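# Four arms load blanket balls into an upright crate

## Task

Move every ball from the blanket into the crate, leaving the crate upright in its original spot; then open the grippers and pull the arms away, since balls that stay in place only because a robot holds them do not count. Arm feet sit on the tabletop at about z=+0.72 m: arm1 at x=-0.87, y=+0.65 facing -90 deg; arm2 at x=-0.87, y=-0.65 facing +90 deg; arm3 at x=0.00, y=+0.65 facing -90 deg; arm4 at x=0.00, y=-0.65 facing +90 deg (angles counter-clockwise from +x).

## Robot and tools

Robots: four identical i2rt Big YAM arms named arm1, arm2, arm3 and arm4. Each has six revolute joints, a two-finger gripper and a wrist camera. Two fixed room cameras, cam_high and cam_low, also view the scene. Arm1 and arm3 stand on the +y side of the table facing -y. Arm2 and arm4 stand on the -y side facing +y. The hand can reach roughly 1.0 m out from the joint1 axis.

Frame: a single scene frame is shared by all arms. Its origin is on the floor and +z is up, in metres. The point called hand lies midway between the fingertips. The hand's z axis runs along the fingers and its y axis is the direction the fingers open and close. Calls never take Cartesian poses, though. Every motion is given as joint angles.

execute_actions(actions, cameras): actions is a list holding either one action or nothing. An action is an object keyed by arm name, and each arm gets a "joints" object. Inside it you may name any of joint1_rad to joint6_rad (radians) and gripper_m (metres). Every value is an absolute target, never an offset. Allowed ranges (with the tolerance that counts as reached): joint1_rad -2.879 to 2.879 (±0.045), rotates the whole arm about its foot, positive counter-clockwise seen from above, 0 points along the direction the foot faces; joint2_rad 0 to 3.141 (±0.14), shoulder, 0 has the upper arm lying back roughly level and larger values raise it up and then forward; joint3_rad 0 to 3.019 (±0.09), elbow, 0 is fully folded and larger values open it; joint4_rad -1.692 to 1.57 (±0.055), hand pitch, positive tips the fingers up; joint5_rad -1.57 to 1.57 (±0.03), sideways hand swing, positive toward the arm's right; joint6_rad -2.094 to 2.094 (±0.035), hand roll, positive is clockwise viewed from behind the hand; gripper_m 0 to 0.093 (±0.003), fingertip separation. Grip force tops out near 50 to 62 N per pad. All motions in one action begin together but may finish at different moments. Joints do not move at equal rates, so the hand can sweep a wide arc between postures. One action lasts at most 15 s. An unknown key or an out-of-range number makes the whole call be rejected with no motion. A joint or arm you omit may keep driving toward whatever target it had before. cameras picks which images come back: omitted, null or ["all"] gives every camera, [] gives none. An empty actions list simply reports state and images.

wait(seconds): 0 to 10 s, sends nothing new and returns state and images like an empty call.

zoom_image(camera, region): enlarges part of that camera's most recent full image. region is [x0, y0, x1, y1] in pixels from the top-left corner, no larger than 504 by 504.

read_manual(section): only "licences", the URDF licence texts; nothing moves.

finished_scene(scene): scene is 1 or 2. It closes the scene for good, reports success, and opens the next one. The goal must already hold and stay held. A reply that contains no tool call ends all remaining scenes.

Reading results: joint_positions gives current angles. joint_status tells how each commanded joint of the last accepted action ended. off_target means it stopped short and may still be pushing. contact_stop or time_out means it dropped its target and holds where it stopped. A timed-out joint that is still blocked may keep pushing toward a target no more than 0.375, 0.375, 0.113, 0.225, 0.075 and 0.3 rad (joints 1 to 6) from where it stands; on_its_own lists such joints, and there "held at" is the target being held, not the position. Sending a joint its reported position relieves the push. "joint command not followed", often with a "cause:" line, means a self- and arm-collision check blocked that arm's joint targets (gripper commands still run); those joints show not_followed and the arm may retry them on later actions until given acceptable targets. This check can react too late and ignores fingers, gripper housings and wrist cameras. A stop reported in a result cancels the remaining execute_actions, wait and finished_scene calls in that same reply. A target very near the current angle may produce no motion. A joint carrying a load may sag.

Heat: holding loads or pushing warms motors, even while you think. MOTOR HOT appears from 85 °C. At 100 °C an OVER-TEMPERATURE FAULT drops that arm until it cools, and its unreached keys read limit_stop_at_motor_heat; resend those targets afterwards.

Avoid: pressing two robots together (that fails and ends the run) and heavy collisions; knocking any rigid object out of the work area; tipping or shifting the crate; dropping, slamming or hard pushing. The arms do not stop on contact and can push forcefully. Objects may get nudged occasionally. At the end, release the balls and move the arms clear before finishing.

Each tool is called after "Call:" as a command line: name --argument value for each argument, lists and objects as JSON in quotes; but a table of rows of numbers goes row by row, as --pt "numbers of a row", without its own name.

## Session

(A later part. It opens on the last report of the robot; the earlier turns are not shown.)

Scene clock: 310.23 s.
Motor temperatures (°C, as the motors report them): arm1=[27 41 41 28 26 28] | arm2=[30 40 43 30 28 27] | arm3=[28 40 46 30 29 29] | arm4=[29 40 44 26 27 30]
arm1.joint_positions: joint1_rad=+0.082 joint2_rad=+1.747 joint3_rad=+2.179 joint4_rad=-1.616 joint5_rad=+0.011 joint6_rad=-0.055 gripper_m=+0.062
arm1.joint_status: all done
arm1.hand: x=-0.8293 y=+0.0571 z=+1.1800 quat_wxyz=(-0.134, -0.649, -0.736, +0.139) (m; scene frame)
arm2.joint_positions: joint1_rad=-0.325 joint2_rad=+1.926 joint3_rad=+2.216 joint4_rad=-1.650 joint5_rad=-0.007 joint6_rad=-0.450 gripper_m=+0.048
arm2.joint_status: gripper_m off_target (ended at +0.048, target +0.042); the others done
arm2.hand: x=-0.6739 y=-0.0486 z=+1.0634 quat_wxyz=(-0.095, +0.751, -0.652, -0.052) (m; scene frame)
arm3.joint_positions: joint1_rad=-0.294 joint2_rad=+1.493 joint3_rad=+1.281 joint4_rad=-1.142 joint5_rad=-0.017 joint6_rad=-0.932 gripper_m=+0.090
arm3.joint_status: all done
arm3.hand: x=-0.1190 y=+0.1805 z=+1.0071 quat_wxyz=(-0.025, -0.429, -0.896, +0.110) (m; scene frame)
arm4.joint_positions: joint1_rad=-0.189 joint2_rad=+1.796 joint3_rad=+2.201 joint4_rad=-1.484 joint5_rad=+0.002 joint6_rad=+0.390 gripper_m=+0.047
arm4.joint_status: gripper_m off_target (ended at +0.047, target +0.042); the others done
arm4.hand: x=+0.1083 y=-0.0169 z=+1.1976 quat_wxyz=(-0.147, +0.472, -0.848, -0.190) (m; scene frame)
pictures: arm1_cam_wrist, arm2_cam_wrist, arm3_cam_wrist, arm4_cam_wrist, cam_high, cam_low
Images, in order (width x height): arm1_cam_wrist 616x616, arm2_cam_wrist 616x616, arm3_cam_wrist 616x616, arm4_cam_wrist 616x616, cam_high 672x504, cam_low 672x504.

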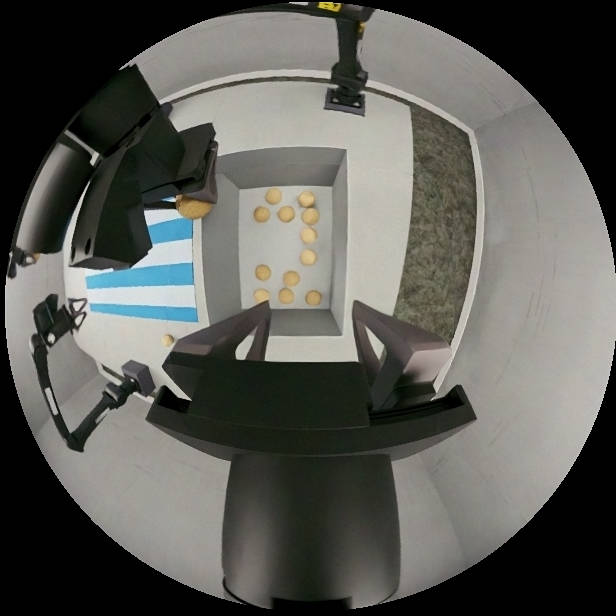

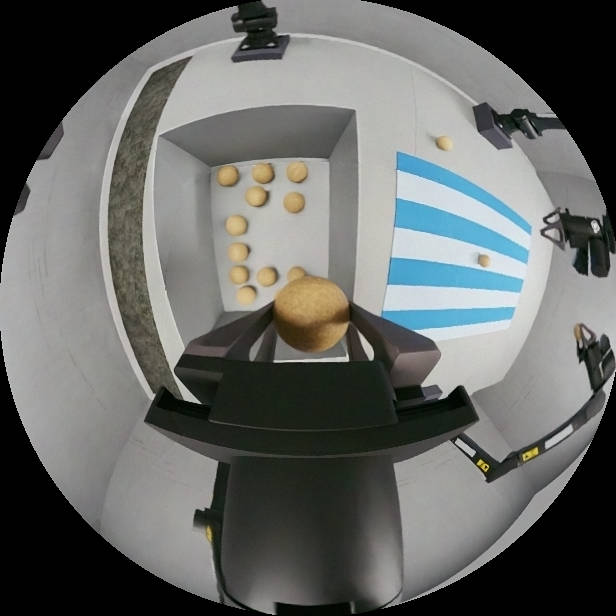

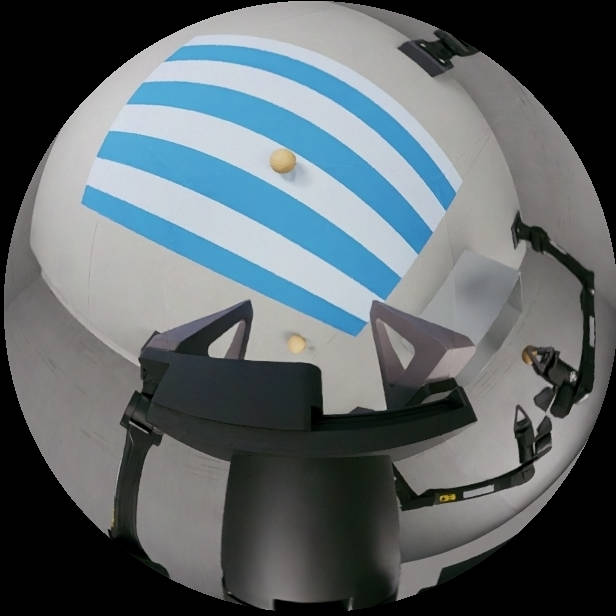

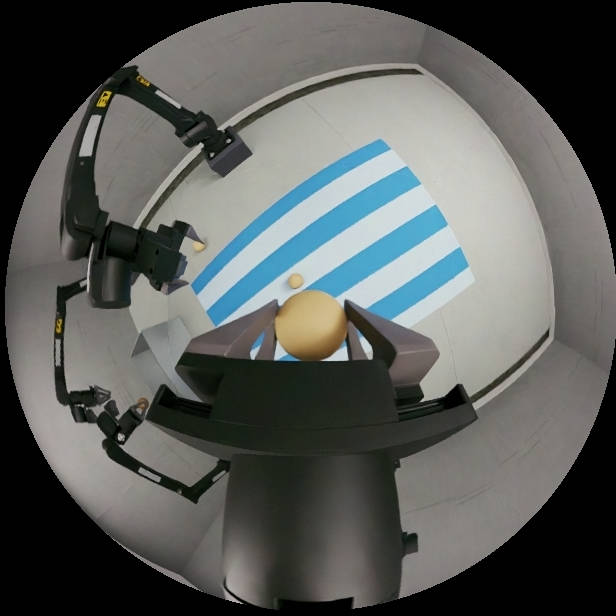

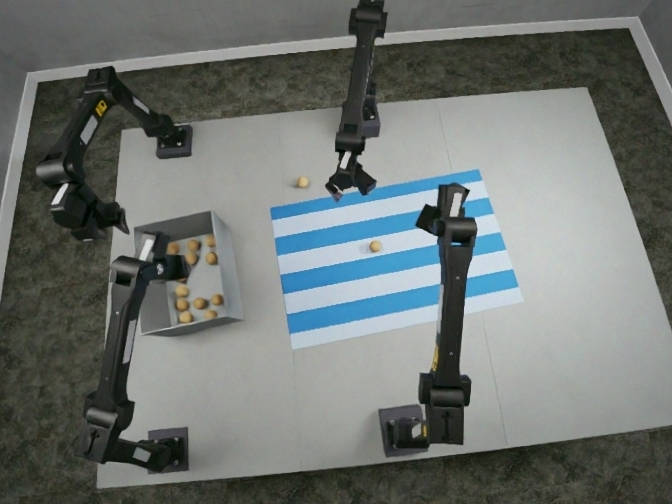

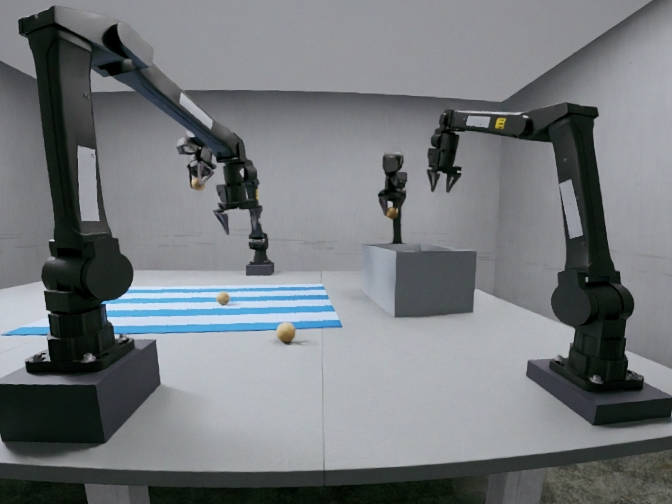

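Call:
execute_actions --actions '[{"arm1":{"joints":{"joint1_rad":1.134,"joint2_rad":1.70,"joint6_rad":-0.01}},"arm2":{"joints":{"joint2_rad":2.104,"joint3_rad":1.678,"joint4_rad":-1.098}},"arm3":{"joints":{"joint1_rad":-0.040,"joint2_rad":1.71,"joint3_rad":1.255}},"arm4":{"joints":{"joint1_rad":0.35,"joint2_rad":1.765,"joint3_rad":1.50,"joint4_rad":-1.265,"joint6_rad":0.94}}}]' --cameras '["arm1_cam_wrist","arm2_cam_wrist","arm3_cam_wrist","cam_high"]'

Scene clock: 322.13 s.
Motor temperatures (°C, as the motors report them): arm1=[27 41 41 28 26 28] | arm2=[30 40 44 30 28 27] | arm3=[28 39 47 30 29 29] | arm4=[29 40 43 26 27 30]
arm1.joint_positions: joint1_rad=+1.141 joint2_rad=+1.731 joint3_rad=+2.179 joint4_rad=-1.616 joint5_rad=+0.007 joint6_rad=-0.020 gripper_m=+0.062
arm1.joint_status: all done
arm1.hand: x=-0.3364 y=+0.3983 z=+1.1885 quat_wxyz=(-0.194, -0.204, -0.958, +0.049) (m; scene frame)
arm2.joint_positions: joint1_rad=-0.325 joint2_rad=+2.102 joint3_rad=+1.682 joint4_rad=-1.111 joint5_rad=-0.005 joint6_rad=-0.451 gripper_m=+0.047
arm2.joint_status: all done
arm2.hand: x=-0.6785 y=-0.0492 z=+0.7542 quat_wxyz=(-0.017, +0.755, -0.655, -0.018) (m; scene frame)
arm3.joint_positions: joint1_rad=-0.038 joint2_rad=+1.723 joint3_rad=+1.239 joint4_rad=-1.145 joint5_rad=-0.016 joint6_rad=-0.932 gripper_m=+0.090
arm3.joint_status: all done
arm3.hand: x=+0.0028 y=+0.1803 z=+0.8844 quat_wxyz=(+0.006, -0.315, -0.949, -0.025) (m; scene frame)
arm4.joint_positions: joint1_rad=+0.352 joint2_rad=+1.764 joint3_rad=+1.507 joint4_rad=-1.277 joint5_rad=+0.000 joint6_rad=+0.930 gripper_m=+0.047
arm4.joint_status: all done
arm4.hand: x=-0.1975 y=-0.1476 z=+0.9294 quat_wxyz=(+0.003, +0.488, -0.873, -0.019) (m; scene frame)
pictures: arm1_cam_wrist, arm2_cam_wrist, arm3_cam_wrist, cam_high
Images, in order (width x height): arm1_cam_wrist 616x616, arm2_cam_wrist 616x616, arm3_cam_wrist 616x616, cam_high 672x504.

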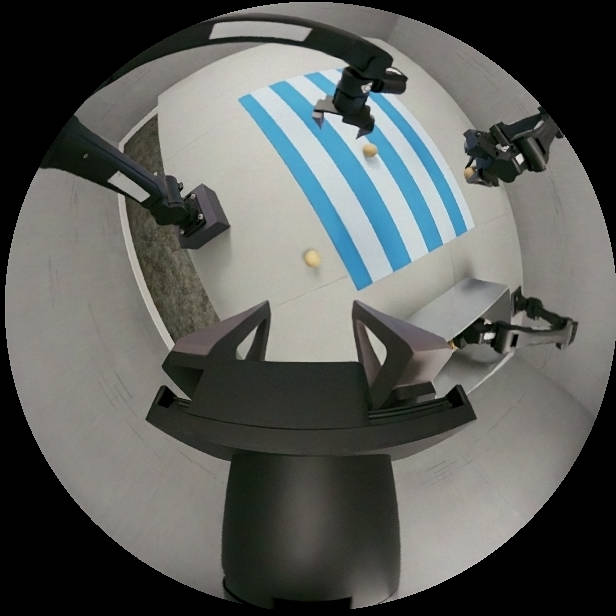

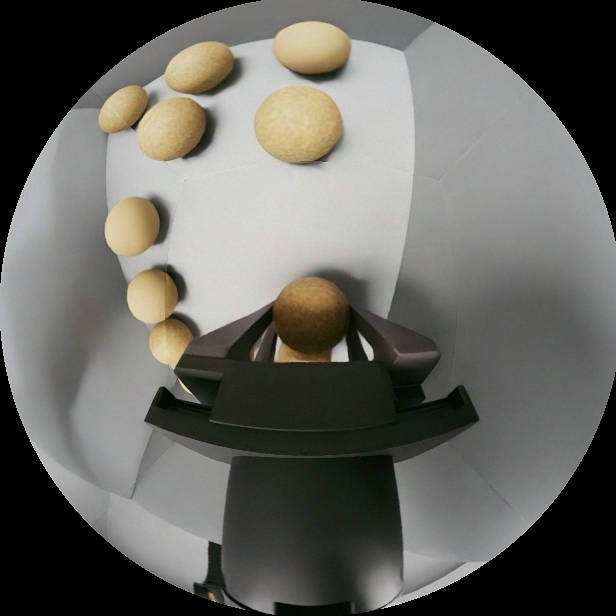

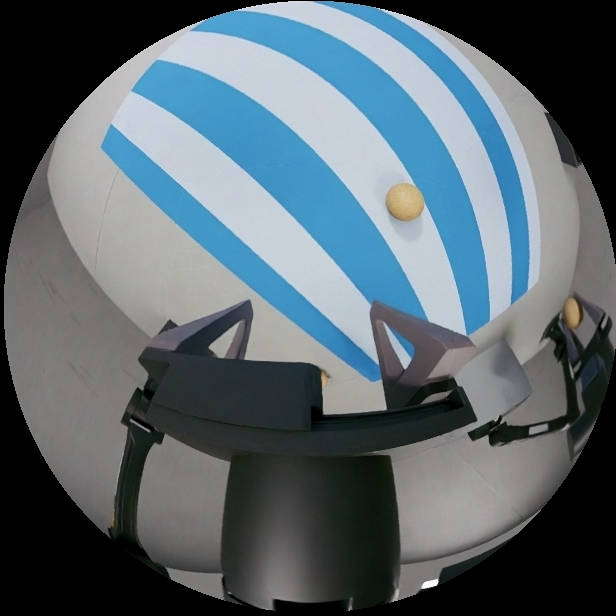

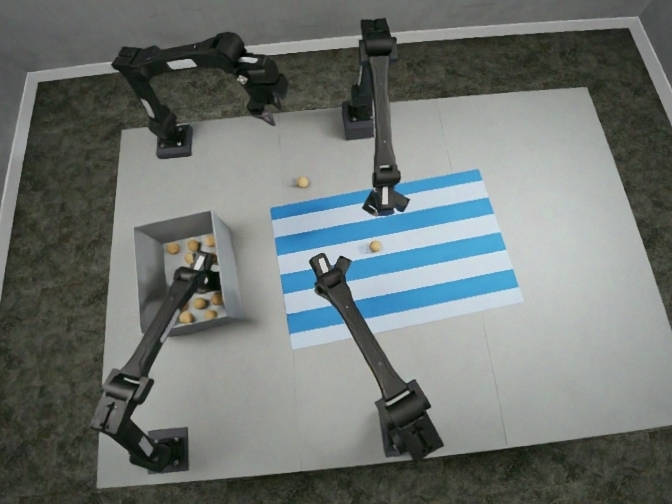

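Call:
zoom_image --camera "arm1_cam_wrist" --region '[251, 220, 371, 340]'

Call:
zoom_image --camera "arm3_cam_wrist" --region '[350, 150, 470, 270]'

Call:
zoom_image --camera "cam_high" --region '[270, 150, 410, 270]'

Region (251, 220, 371, 340) of arm1_cam_wrist's 616x616 image, scaled by 4.200, with more detail than that image has.

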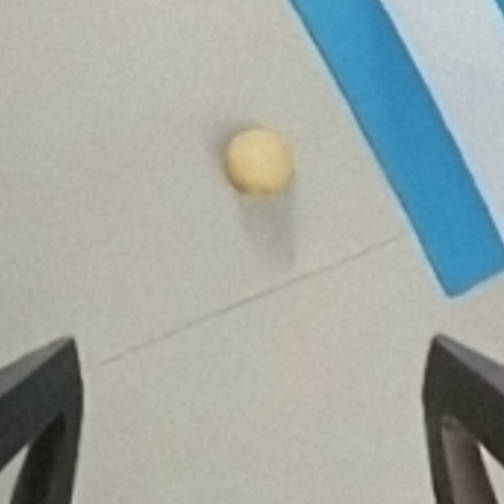

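Region (350, 150, 470, 270) of arm3_cam_wrist's 616x616 image, scaled by 4.200, with more detail than that image has.

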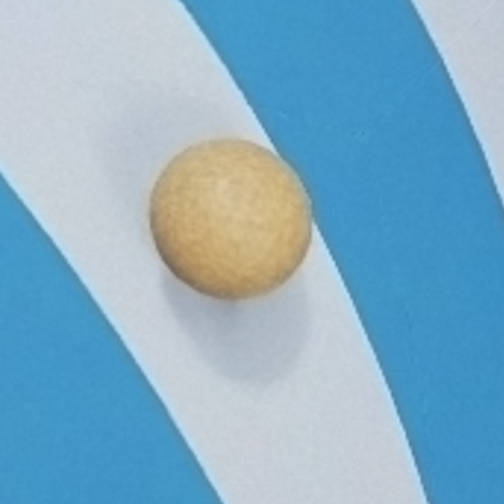

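Region (270, 150, 410, 270) of cam_high's 672x504 image, scaled by 3.600, with more detail than that image has; it fills the top 432 rows of this view, and the rest is white.

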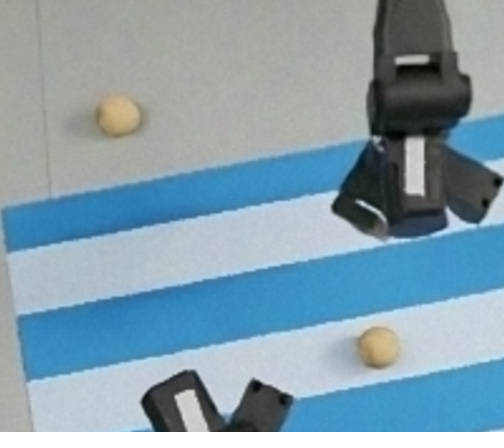

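Call:
execute_actions --actions '[{"arm1":{"joints":{"joint1_rad":1.120,"joint2_rad":2.193,"joint3_rad":1.770,"joint4_rad":-1.111,"gripper_m":0.082}},"arm2":{"joints":{"joint2_rad":1.69,"joint3_rad":2.20,"joint4_rad":-1.61,"gripper_m":0.060}},"arm3":{"joints":{"joint1_rad":-0.052,"joint2_rad":2.160,"joint3_rad":1.572,"joint4_rad":-0.913}},"arm4":{"joints":{"joint1_rad":0.780,"joint2_rad":1.795,"joint3_rad":0.980,"joint4_rad":-0.694}}}]' --cameras '["arm1_cam_wrist","arm2_cam_wrist","arm3_cam_wrist","arm4_cam_wrist","cam_high"]'

Scene clock: 328.10 s.
Motor temperatures (°C, as the motors report them): arm1=[27 41 40 28 26 28] | arm2=[30 40 43 30 28 27] | arm3=[28 40 47 30 29 29] | arm4=[29 39 42 26 27 30]
arm1.joint_positions: joint1_rad=+1.124 joint2_rad=+2.167 joint3_rad=+1.769 joint4_rad=-1.123 joint5_rad=+0.009 joint6_rad=-0.020 gripper_m=+0.082
arm1.joint_status: all done
arm1.hand: x=-0.2826 y=+0.3597 z=+0.7682 quat_wxyz=(-0.024, -0.216, -0.976, +0.011) (m; scene frame)
arm2.joint_positions: joint1_rad=-0.325 joint2_rad=+1.707 joint3_rad=+2.189 joint4_rad=-1.601 joint5_rad=-0.005 joint6_rad=-0.451 gripper_m=+0.060
arm2.joint_status: all done
arm2.hand: x=-0.6869 y=-0.0961 z=+1.1852 quat_wxyz=(-0.205, +0.735, -0.639, -0.099) (m; scene frame)
arm3.joint_positions: joint1_rad=-0.046 joint2_rad=+2.172 joint3_rad=+1.545 joint4_rad=-0.915 joint5_rad=-0.016 joint6_rad=-0.932 gripper_m=+0.090
arm3.joint_status: all done
arm3.hand: x=-0.0035 y=+0.0410 z=+0.7484 quat_wxyz=(-0.008, -0.318, -0.948, +0.016) (m; scene frame)
arm4.joint_positions: joint1_rad=+0.789 joint2_rad=+1.782 joint3_rad=+0.984 joint4_rad=-0.712 joint5_rad=-0.001 joint6_rad=+0.931 gripper_m=+0.047
arm4.joint_status: all done
arm4.hand: x=-0.3267 y=-0.3420 z=+0.7524 quat_wxyz=(+0.008, +0.664, -0.747, -0.031) (m; scene frame)
pictures: arm1_cam_wrist, arm2_cam_wrist, arm3_cam_wrist, arm4_cam_wrist, cam_high
Images, in order (width x height): arm1_cam_wrist 616x616, arm2_cam_wrist 616x616, arm3_cam_wrist 616x616, arm4_cam_wrist 616x616, cam_high 672x504.

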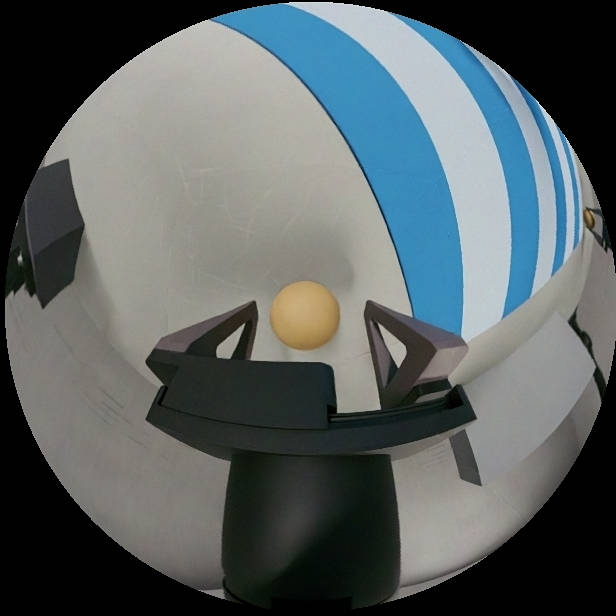

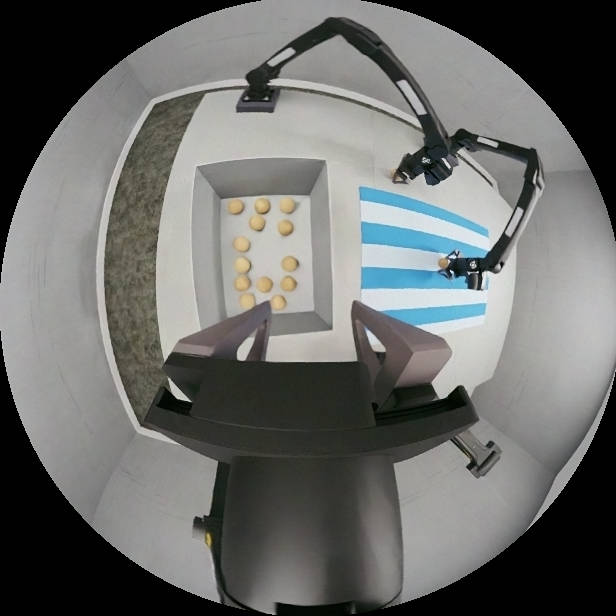

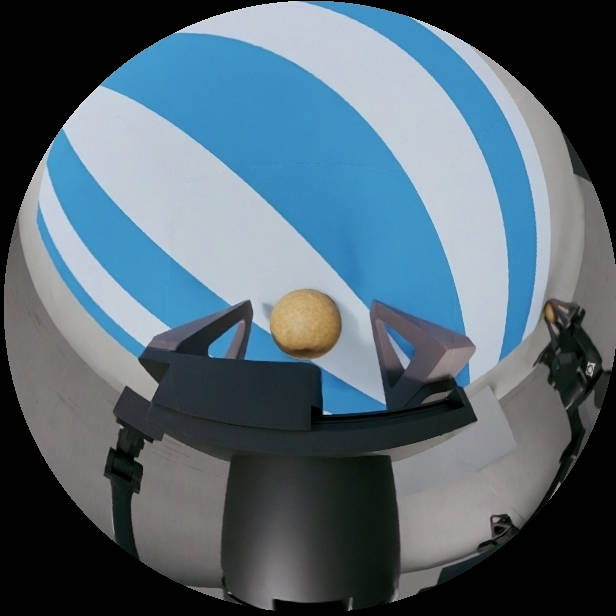

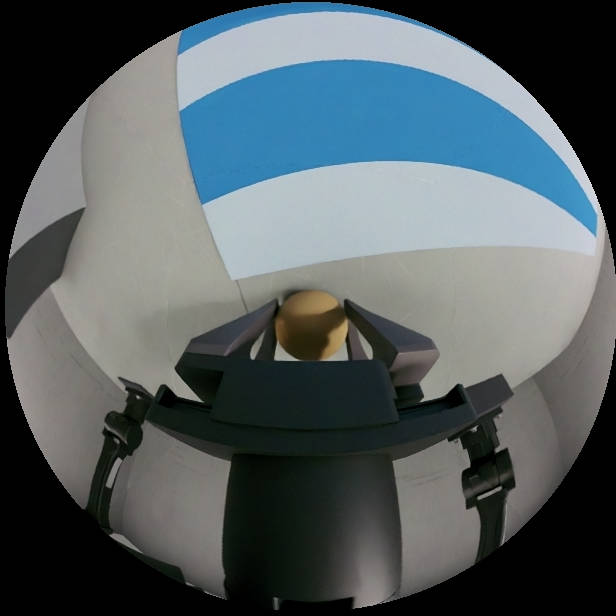

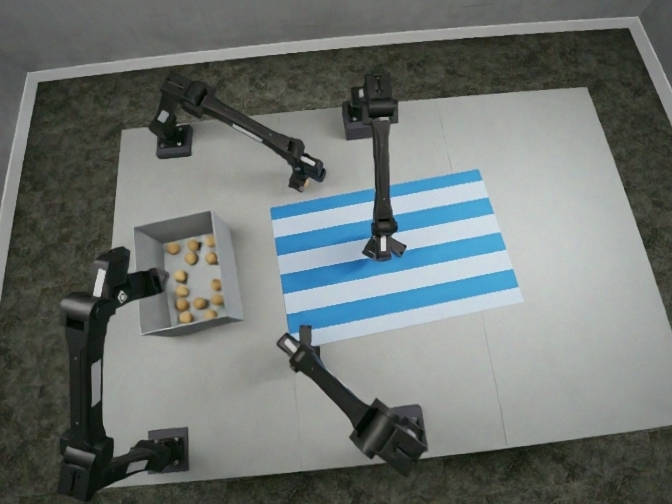

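Call:
zoom_image --camera "arm1_cam_wrist" --region '[241, 250, 381, 390]'

Call:
zoom_image --camera "arm2_cam_wrist" --region '[190, 155, 350, 335]'

Region (241, 250, 381, 390) of arm1_cam_wrist's 616x616 image, scaled by 3.600, with more detail than that image has.

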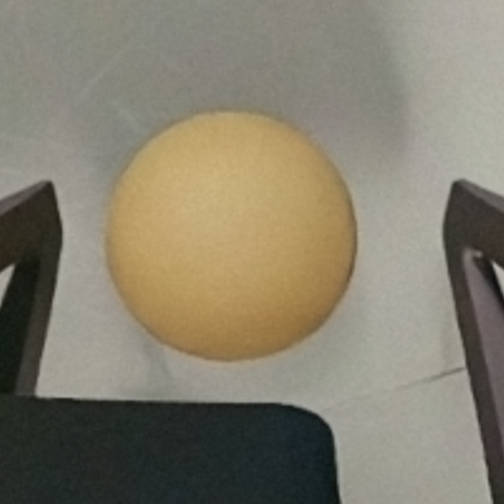

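Region (190, 155, 350, 335) of arm2_cam_wrist's 616x616 image, scaled by 2.800, with more detail than that image has.

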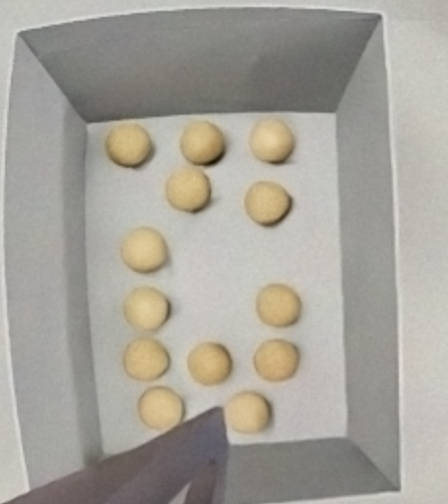

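Call:
execute_actions --actions '[]' --cameras '["arm1_cam_wrist", "arm3_cam_wrist", "cam_high"]'

Scene clock: 329.33 s.
Motor temperatures (°C, as the motors report them): arm1=[27 41 40 28 26 28] | arm2=[30 40 43 30 28 27] | arm3=[28 40 47 30 29 29] | arm4=[29 39 42 26 27 30]
arm1.joint_positions: joint1_rad=+1.124 joint2_rad=+2.167 joint3_rad=+1.769 joint4_rad=-1.123 joint5_rad=+0.009 joint6_rad=-0.020 gripper_m=+0.082
arm1.joint_status: all done
arm1.hand: x=-0.2826 y=+0.3597 z=+0.7682 quat_wxyz=(-0.024, -0.216, -0.976, +0.011) (m; scene frame)
arm2.joint_positions: joint1_rad=-0.325 joint2_rad=+1.707 joint3_rad=+2.189 joint4_rad=-1.601 joint5_rad=-0.005 joint6_rad=-0.451 gripper_m=+0.060
arm2.joint_status: all done
arm2.hand: x=-0.6869 y=-0.0961 z=+1.1852 quat_wxyz=(-0.205, +0.735, -0.639, -0.099) (m; scene frame)
arm3.joint_positions: joint1_rad=-0.046 joint2_rad=+2.172 joint3_rad=+1.545 joint4_rad=-0.915 joint5_rad=-0.016 joint6_rad=-0.932 gripper_m=+0.090
arm3.joint_status: all done
arm3.hand: x=-0.0035 y=+0.0410 z=+0.7484 quat_wxyz=(-0.008, -0.318, -0.948, +0.016) (m; scene frame)
arm4.joint_positions: joint1_rad=+0.789 joint2_rad=+1.782 joint3_rad=+0.984 joint4_rad=-0.712 joint5_rad=-0.001 joint6_rad=+0.931 gripper_m=+0.047
arm4.joint_status: all done
arm4.hand: x=-0.3267 y=-0.3420 z=+0.7524 quat_wxyz=(+0.008, +0.664, -0.747, -0.031) (m; scene frame)
pictures: arm1_cam_wrist, arm3_cam_wrist, cam_high
Images, in order (width x height): arm1_cam_wrist 616x616, arm3_cam_wrist 616x616, cam_high 672x504.

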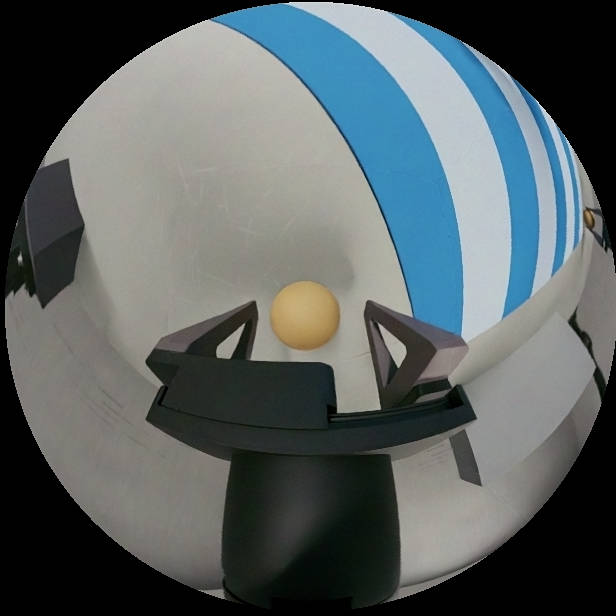

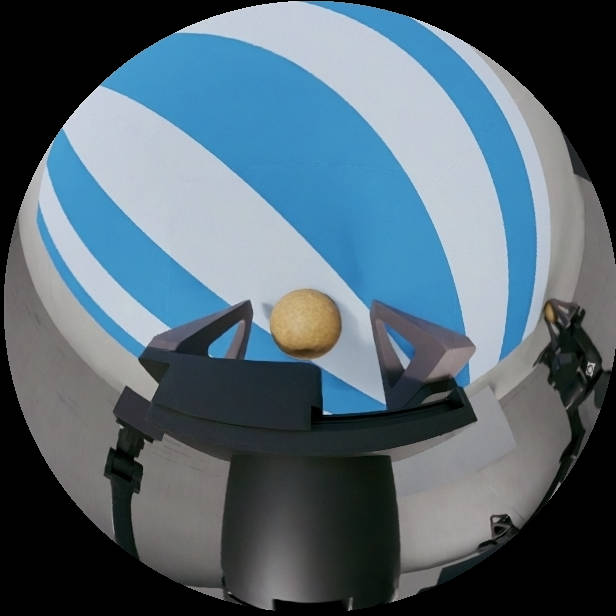

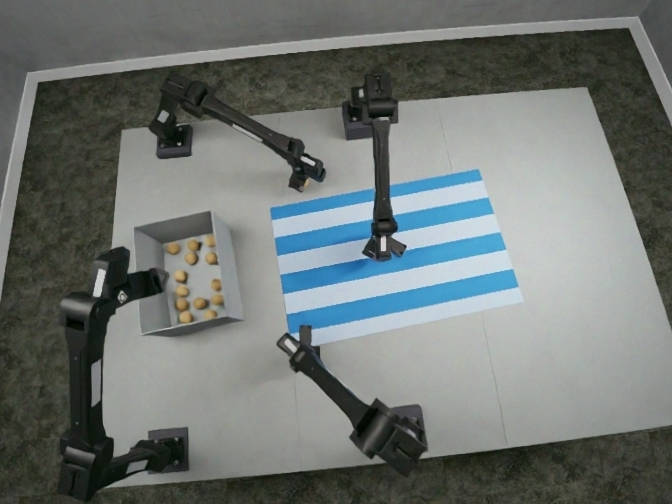

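Call:
execute_actions --actions '[{"arm1":{"joints":{"gripper_m":0.042}},"arm3":{"joints":{"gripper_m":0.042}},"arm4":{"joints":{"gripper_m":0.085}}}]' --cameras '["arm1_cam_wrist", "arm3_cam_wrist", "arm4_cam_wrist", "cam_high"]'

Scene clock: 330.67 s.
Motor temperatures (°C, as the motors report them): arm1=[27 41 40 28 26 28] | arm2=[30 40 43 30 28 27] | arm3=[28 41 47 30 29 29] | arm4=[29 39 42 26 27 30]
arm1.joint_positions: joint1_rad=+1.124 joint2_rad=+2.167 joint3_rad=+1.769 joint4_rad=-1.123 joint5_rad=+0.008 joint6_rad=-0.019 gripper_m=+0.048
arm1.joint_status: gripper_m off_target (ended at +0.048, target +0.042)
arm1.hand: x=-0.2825 y=+0.3598 z=+0.7682 quat_wxyz=(-0.024, -0.217, -0.976, +0.011) (m; scene frame)
arm2.joint_positions: joint1_rad=-0.325 joint2_rad=+1.707 joint3_rad=+2.189 joint4_rad=-1.601 joint5_rad=-0.005 joint6_rad=-0.451 gripper_m=+0.060
arm2.joint_status: not commanded
arm2.hand: x=-0.6869 y=-0.0961 z=+1.1852 quat_wxyz=(-0.205, +0.735, -0.639, -0.099) (m; scene frame)
arm3.joint_positions: joint1_rad=-0.046 joint2_rad=+2.172 joint3_rad=+1.545 joint4_rad=-0.915 joint5_rad=-0.016 joint6_rad=-0.932 gripper_m=+0.047
arm3.joint_status: gripper_m off_target (ended at +0.047, target +0.042)
arm3.hand: x=-0.0035 y=+0.0410 z=+0.7484 quat_wxyz=(-0.008, -0.318, -0.948, +0.016) (m; scene frame)
arm4.joint_positions: joint1_rad=+0.789 joint2_rad=+1.782 joint3_rad=+0.984 joint4_rad=-0.712 joint5_rad=-0.001 joint6_rad=+0.931 gripper_m=+0.085
arm4.joint_status: all done
arm4.hand: x=-0.3267 y=-0.3420 z=+0.7524 quat_wxyz=(+0.008, +0.664, -0.747, -0.031) (m; scene frame)
pictures: arm1_cam_wrist, arm3_cam_wrist, arm4_cam_wrist, cam_high
Images, in order (width x height): arm1_cam_wrist 616x616, arm3_cam_wrist 616x616, arm4_cam_wrist 616x616, cam_high 672x504.

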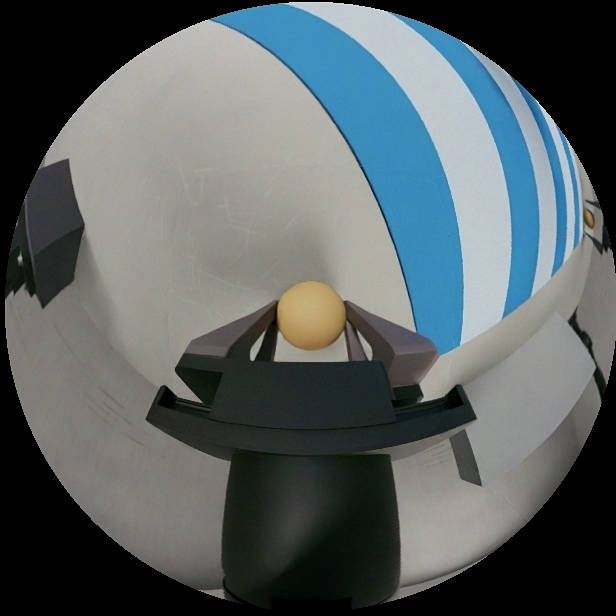

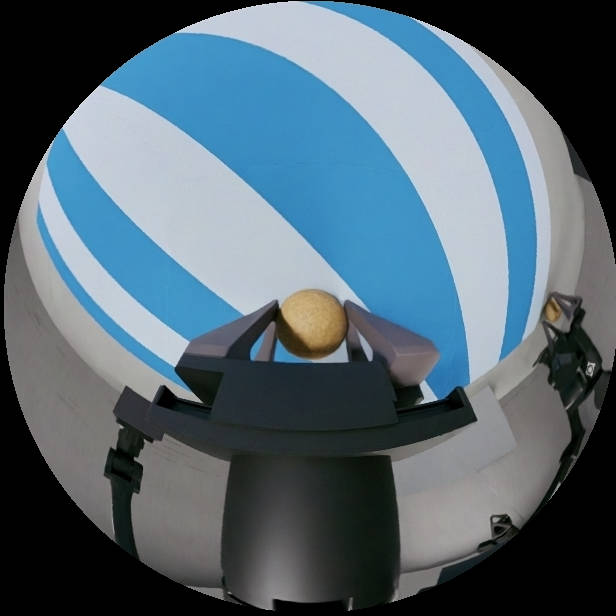

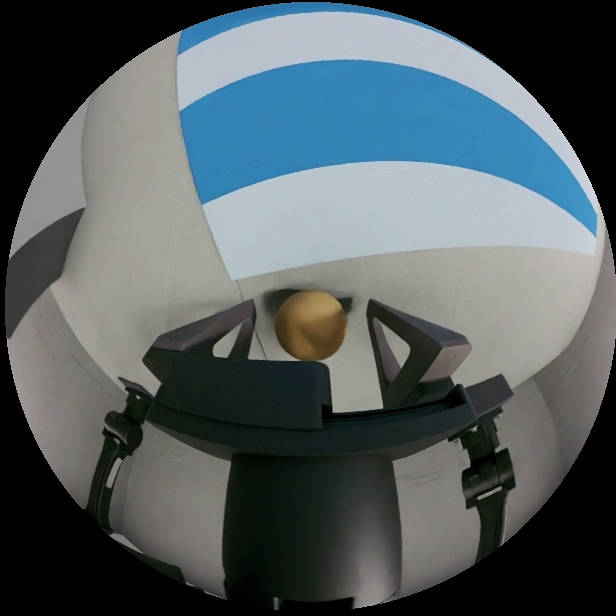

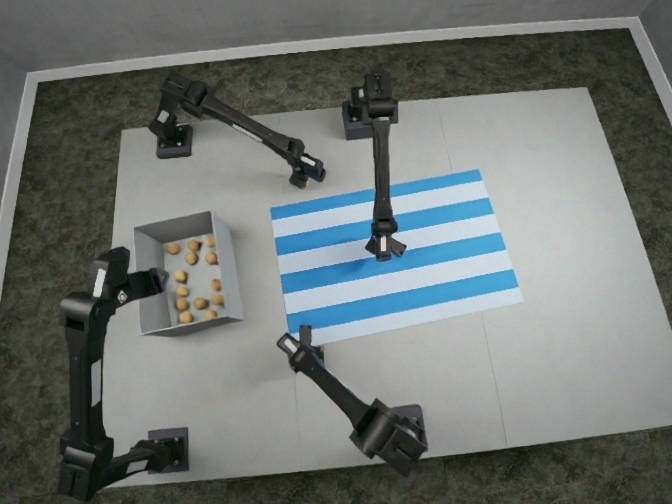

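Call:
execute_actions --actions '[{"arm1":{"joints":{"joint1_rad":0.303,"joint2_rad":2.035,"joint3_rad":2.425,"joint4_rad":-1.69,"joint6_rad":0.175}},"arm2":{"joints":{"joint1_rad":-1.072,"joint6_rad":0.01,"gripper_m":0.078}},"arm3":{"joints":{"joint1_rad":-0.36,"joint2_rad":1.735,"joint3_rad":1.305,"joint4_rad":-1.085}},"arm4":{"joints":{"joint1_rad":0.30,"joint3_rad":1.45,"joint4_rad":-1.22,"gripper_m":0.09}}}]' --cameras '["arm1_cam_wrist","arm2_cam_wrist","arm3_cam_wrist","cam_high"]'

Scene clock: 337.13 s.
Motor temperatures (°C, as the motors report them): arm1=[27 41 40 28 26 28] | arm2=[30 40 43 30 28 27] | arm3=[28 42 47 30 29 29] | arm4=[29 39 42 26 27 30]
arm1.joint_positions: joint1_rad=+0.309 joint2_rad=+2.024 joint3_rad=+2.393 joint4_rad=-1.676 joint5_rad=+0.009 joint6_rad=+0.167 gripper_m=+0.048
arm1.joint_status: all done
arm1.hand: x=-0.6745 y=+0.0105 z=+1.0980 quat_wxyz=(-0.110, -0.653, -0.746, +0.073) (m; scene frame)
arm2.joint_positions: joint1_rad=-1.078 joint2_rad=+1.707 joint3_rad=+2.189 joint4_rad=-1.601 joint5_rad=-0.004 joint6_rad=-0.001 gripper_m=+0.078
arm2.joint_status: all done
arm2.hand: x=-0.3531 y=-0.3684 z=+1.1784 quat_wxyz=(-0.212, +0.245, -0.944, -0.065) (m; scene frame)
arm3.joint_positions: joint1_rad=-0.356 joint2_rad=+1.715 joint3_rad=+1.304 joint4_rad=-1.079 joint5_rad=-0.014 joint6_rad=-0.932 gripper_m=+0.047
arm3.joint_status: all done
arm3.hand: x=-0.1577 y=+0.1625 z=+0.9125 quat_wxyz=(-0.010, -0.460, -0.887, +0.044) (m; scene frame)
arm4.joint_positions: joint1_rad=+0.293 joint2_rad=+1.783 joint3_rad=+1.413 joint4_rad=-1.205 joint5_rad=+0.003 joint6_rad=+0.932 gripper_m=+0.090
arm4.joint_status: all done
arm4.hand: x=-0.1620 y=-0.1523 z=+0.8848 quat_wxyz=(+0.004, +0.461, -0.888, +0.002) (m; scene frame)
pictures: arm1_cam_wrist, arm2_cam_wrist, arm3_cam_wrist, cam_high
Images, in order (width x height): arm1_cam_wrist 616x616, arm2_cam_wrist 616x616, arm3_cam_wrist 616x616, cam_high 672x504.

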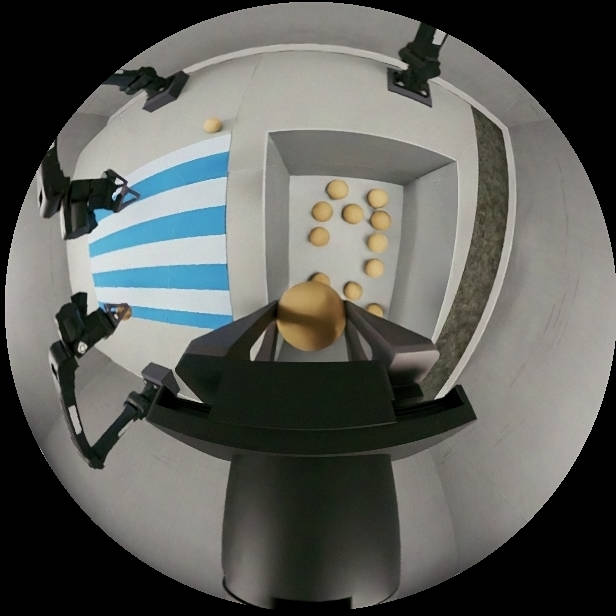

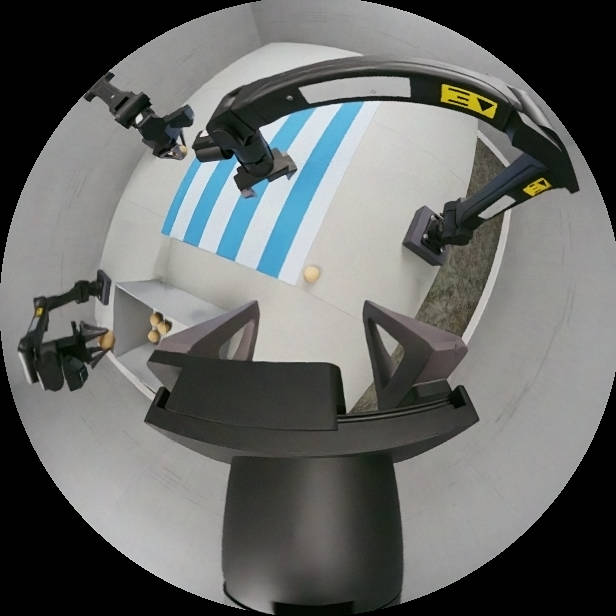

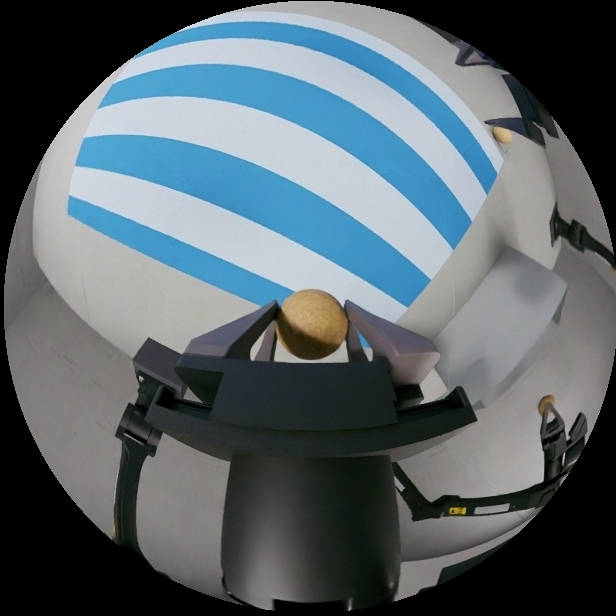

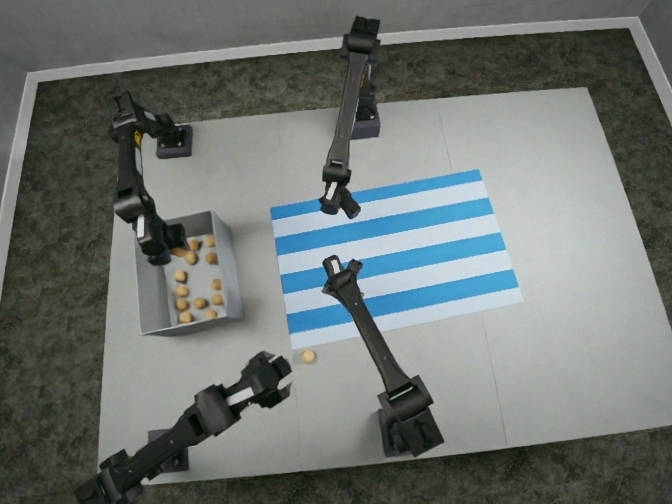

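Call:
zoom_image --camera "cam_high" --region '[270, 320, 350, 400]'

Call:
zoom_image --camera "arm1_cam_wrist" --region '[240, 160, 440, 360]'

Call:
zoom_image --camera "arm3_cam_wrist" --region '[251, 260, 371, 380]'

Region (270, 320, 350, 400) of cam_high's 672x504 image, scaled by 6.300, with more detail than that image has.

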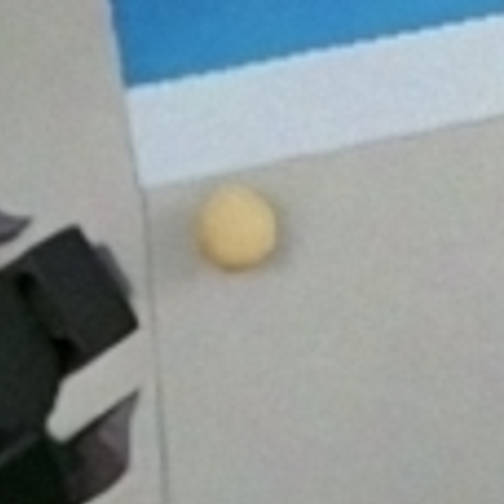

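Region (240, 160, 440, 360) of arm1_cam_wrist's 616x616 image, scaled by 2.520, with more detail than that image has.

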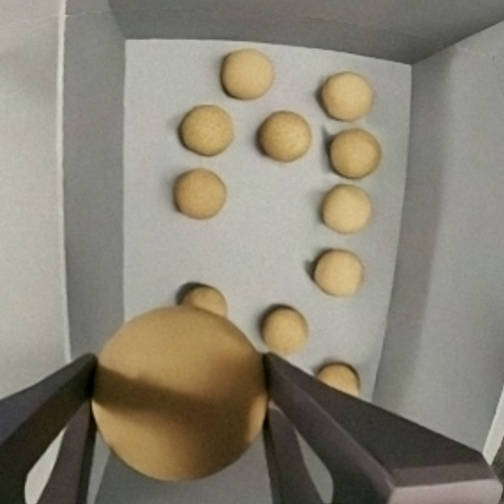

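Region (251, 260, 371, 380) of arm3_cam_wrist's 616x616 image, scaled by 4.200, with more detail than that image has.

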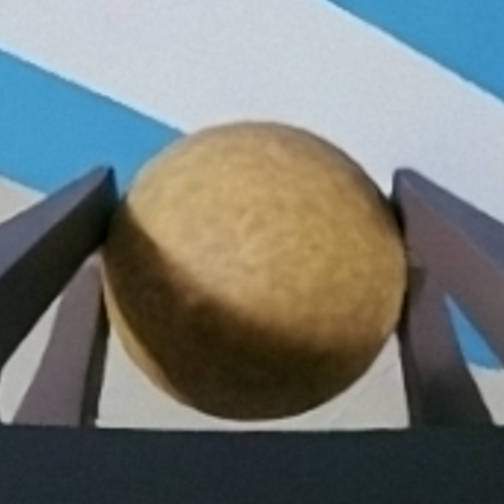

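Call:
execute_actions --actions '[{"arm1":{"joints":{"joint2_rad":2.226,"joint3_rad":1.924,"joint4_rad":-1.222}},"arm2":{"joints":{"joint2_rad":2.091,"joint3_rad":1.631,"joint4_rad":-1.074}},"arm3":{"joints":{"joint1_rad":-0.838,"joint2_rad":1.762,"joint3_rad":0.805,"joint4_rad":-0.544}},"arm4":{"joints":{"joint1_rad":-0.15,"joint2_rad":1.5}}}]' --cameras '["arm1_cam_wrist","arm2_cam_wrist","arm3_cam_wrist","cam_high"]'

Scene clock: 341.30 s.
Motor temperatures (°C, as the motors report them): arm1=[27 41 41 28 26 28] | arm2=[30 40 43 30 28 27] | arm3=[28 41 46 30 29 29] | arm4=[29 39 43 26 27 30]
arm1.joint_positions: joint1_rad=+0.308 joint2_rad=+2.220 joint3_rad=+1.924 joint4_rad=-1.235 joint5_rad=+0.011 joint6_rad=+0.167 gripper_m=+0.048
arm1.joint_status: all done
arm1.hand: x=-0.6720 y=-0.0007 z=+0.7907 quat_wxyz=(-0.015, -0.659, -0.752, +0.016) (m; scene frame)
arm2.joint_positions: joint1_rad=-1.065 joint2_rad=+2.097 joint3_rad=+1.632 joint4_rad=-1.087 joint5_rad=+0.000 joint6_rad=-0.001 gripper_m=+0.078
arm2.joint_status: all done
arm2.hand: x=-0.3351 y=-0.3425 z=+0.7326 quat_wxyz=(-0.005, +0.259, -0.966, -0.009) (m; scene frame)
arm3.joint_positions: joint1_rad=-0.845 joint2_rad=+1.756 joint3_rad=+0.797 joint4_rad=-0.554 joint5_rad=-0.014 joint6_rad=-0.932 gripper_m=+0.047
arm3.joint_status: all done
arm3.hand: x=-0.2824 y=+0.3773 z=+0.7466 quat_wxyz=(-0.003, -0.661, -0.749, +0.036) (m; scene frame)
arm4.joint_positions: joint1_rad=-0.160 joint2_rad=+1.477 joint3_rad=+1.417 joint4_rad=-1.205 joint5_rad=+0.004 joint6_rad=+0.932 gripper_m=+0.090
arm4.joint_status: all done
arm4.hand: x=+0.0715 y=-0.1442 z=+1.0368 quat_wxyz=(-0.054, +0.246, -0.958, -0.139) (m; scene frame)
pictures: arm1_cam_wrist, arm2_cam_wrist, arm3_cam_wrist, cam_high
Images, in order (width x height): arm1_cam_wrist 616x616, arm2_cam_wrist 616x616, arm3_cam_wrist 616x616, cam_high 672x504.

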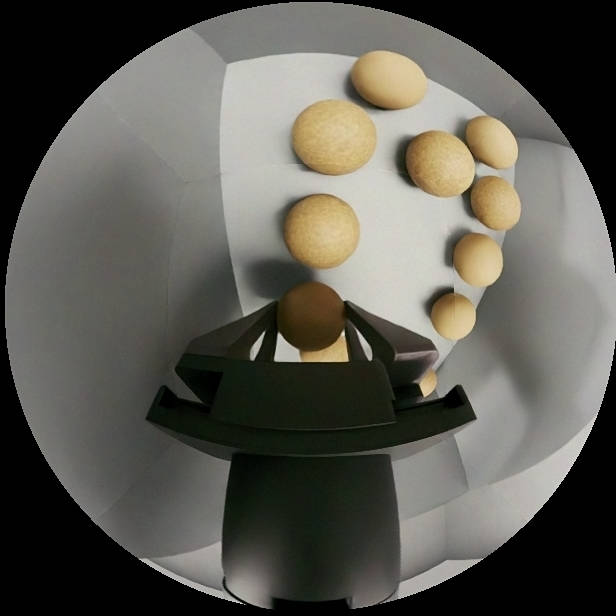

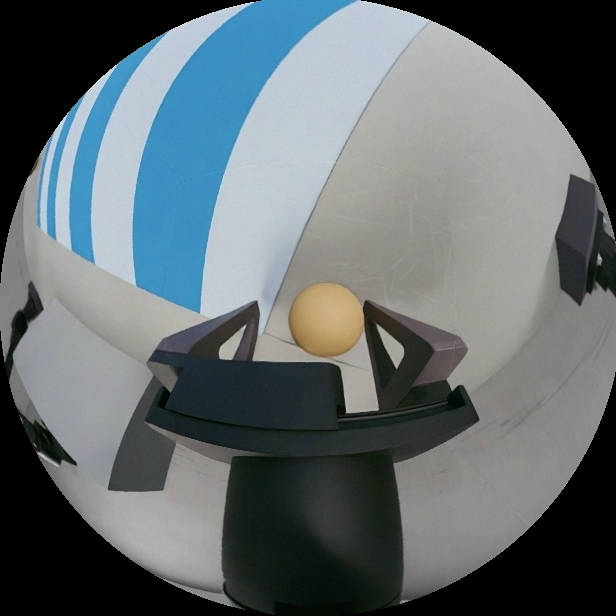

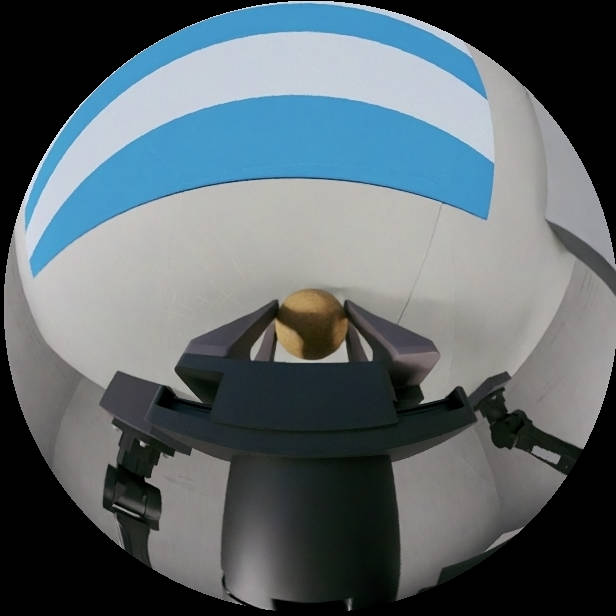

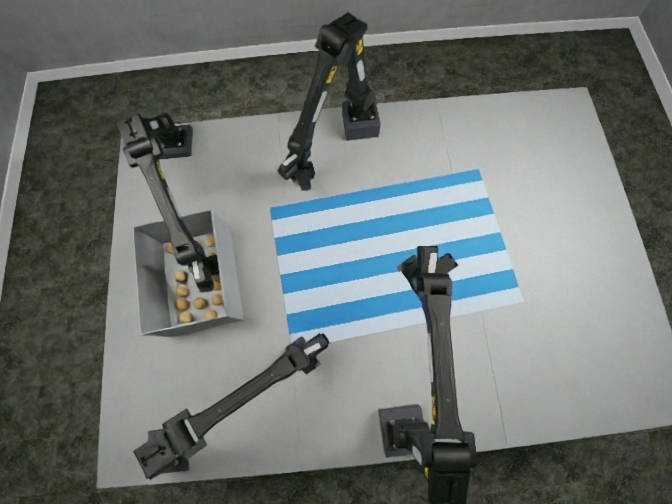

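Call:
zoom_image --camera "arm1_cam_wrist" --region '[230, 180, 410, 370]'

Region (230, 180, 410, 370) of arm1_cam_wrist's 616x616 image, scaled by 2.653, with more detail than that image has; it fills the left 477 columns of this view, and the rest is white.

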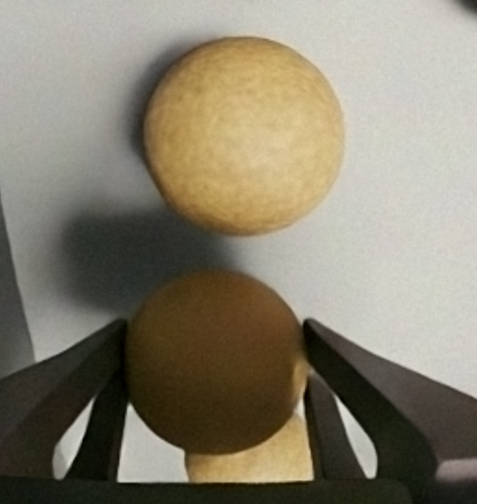

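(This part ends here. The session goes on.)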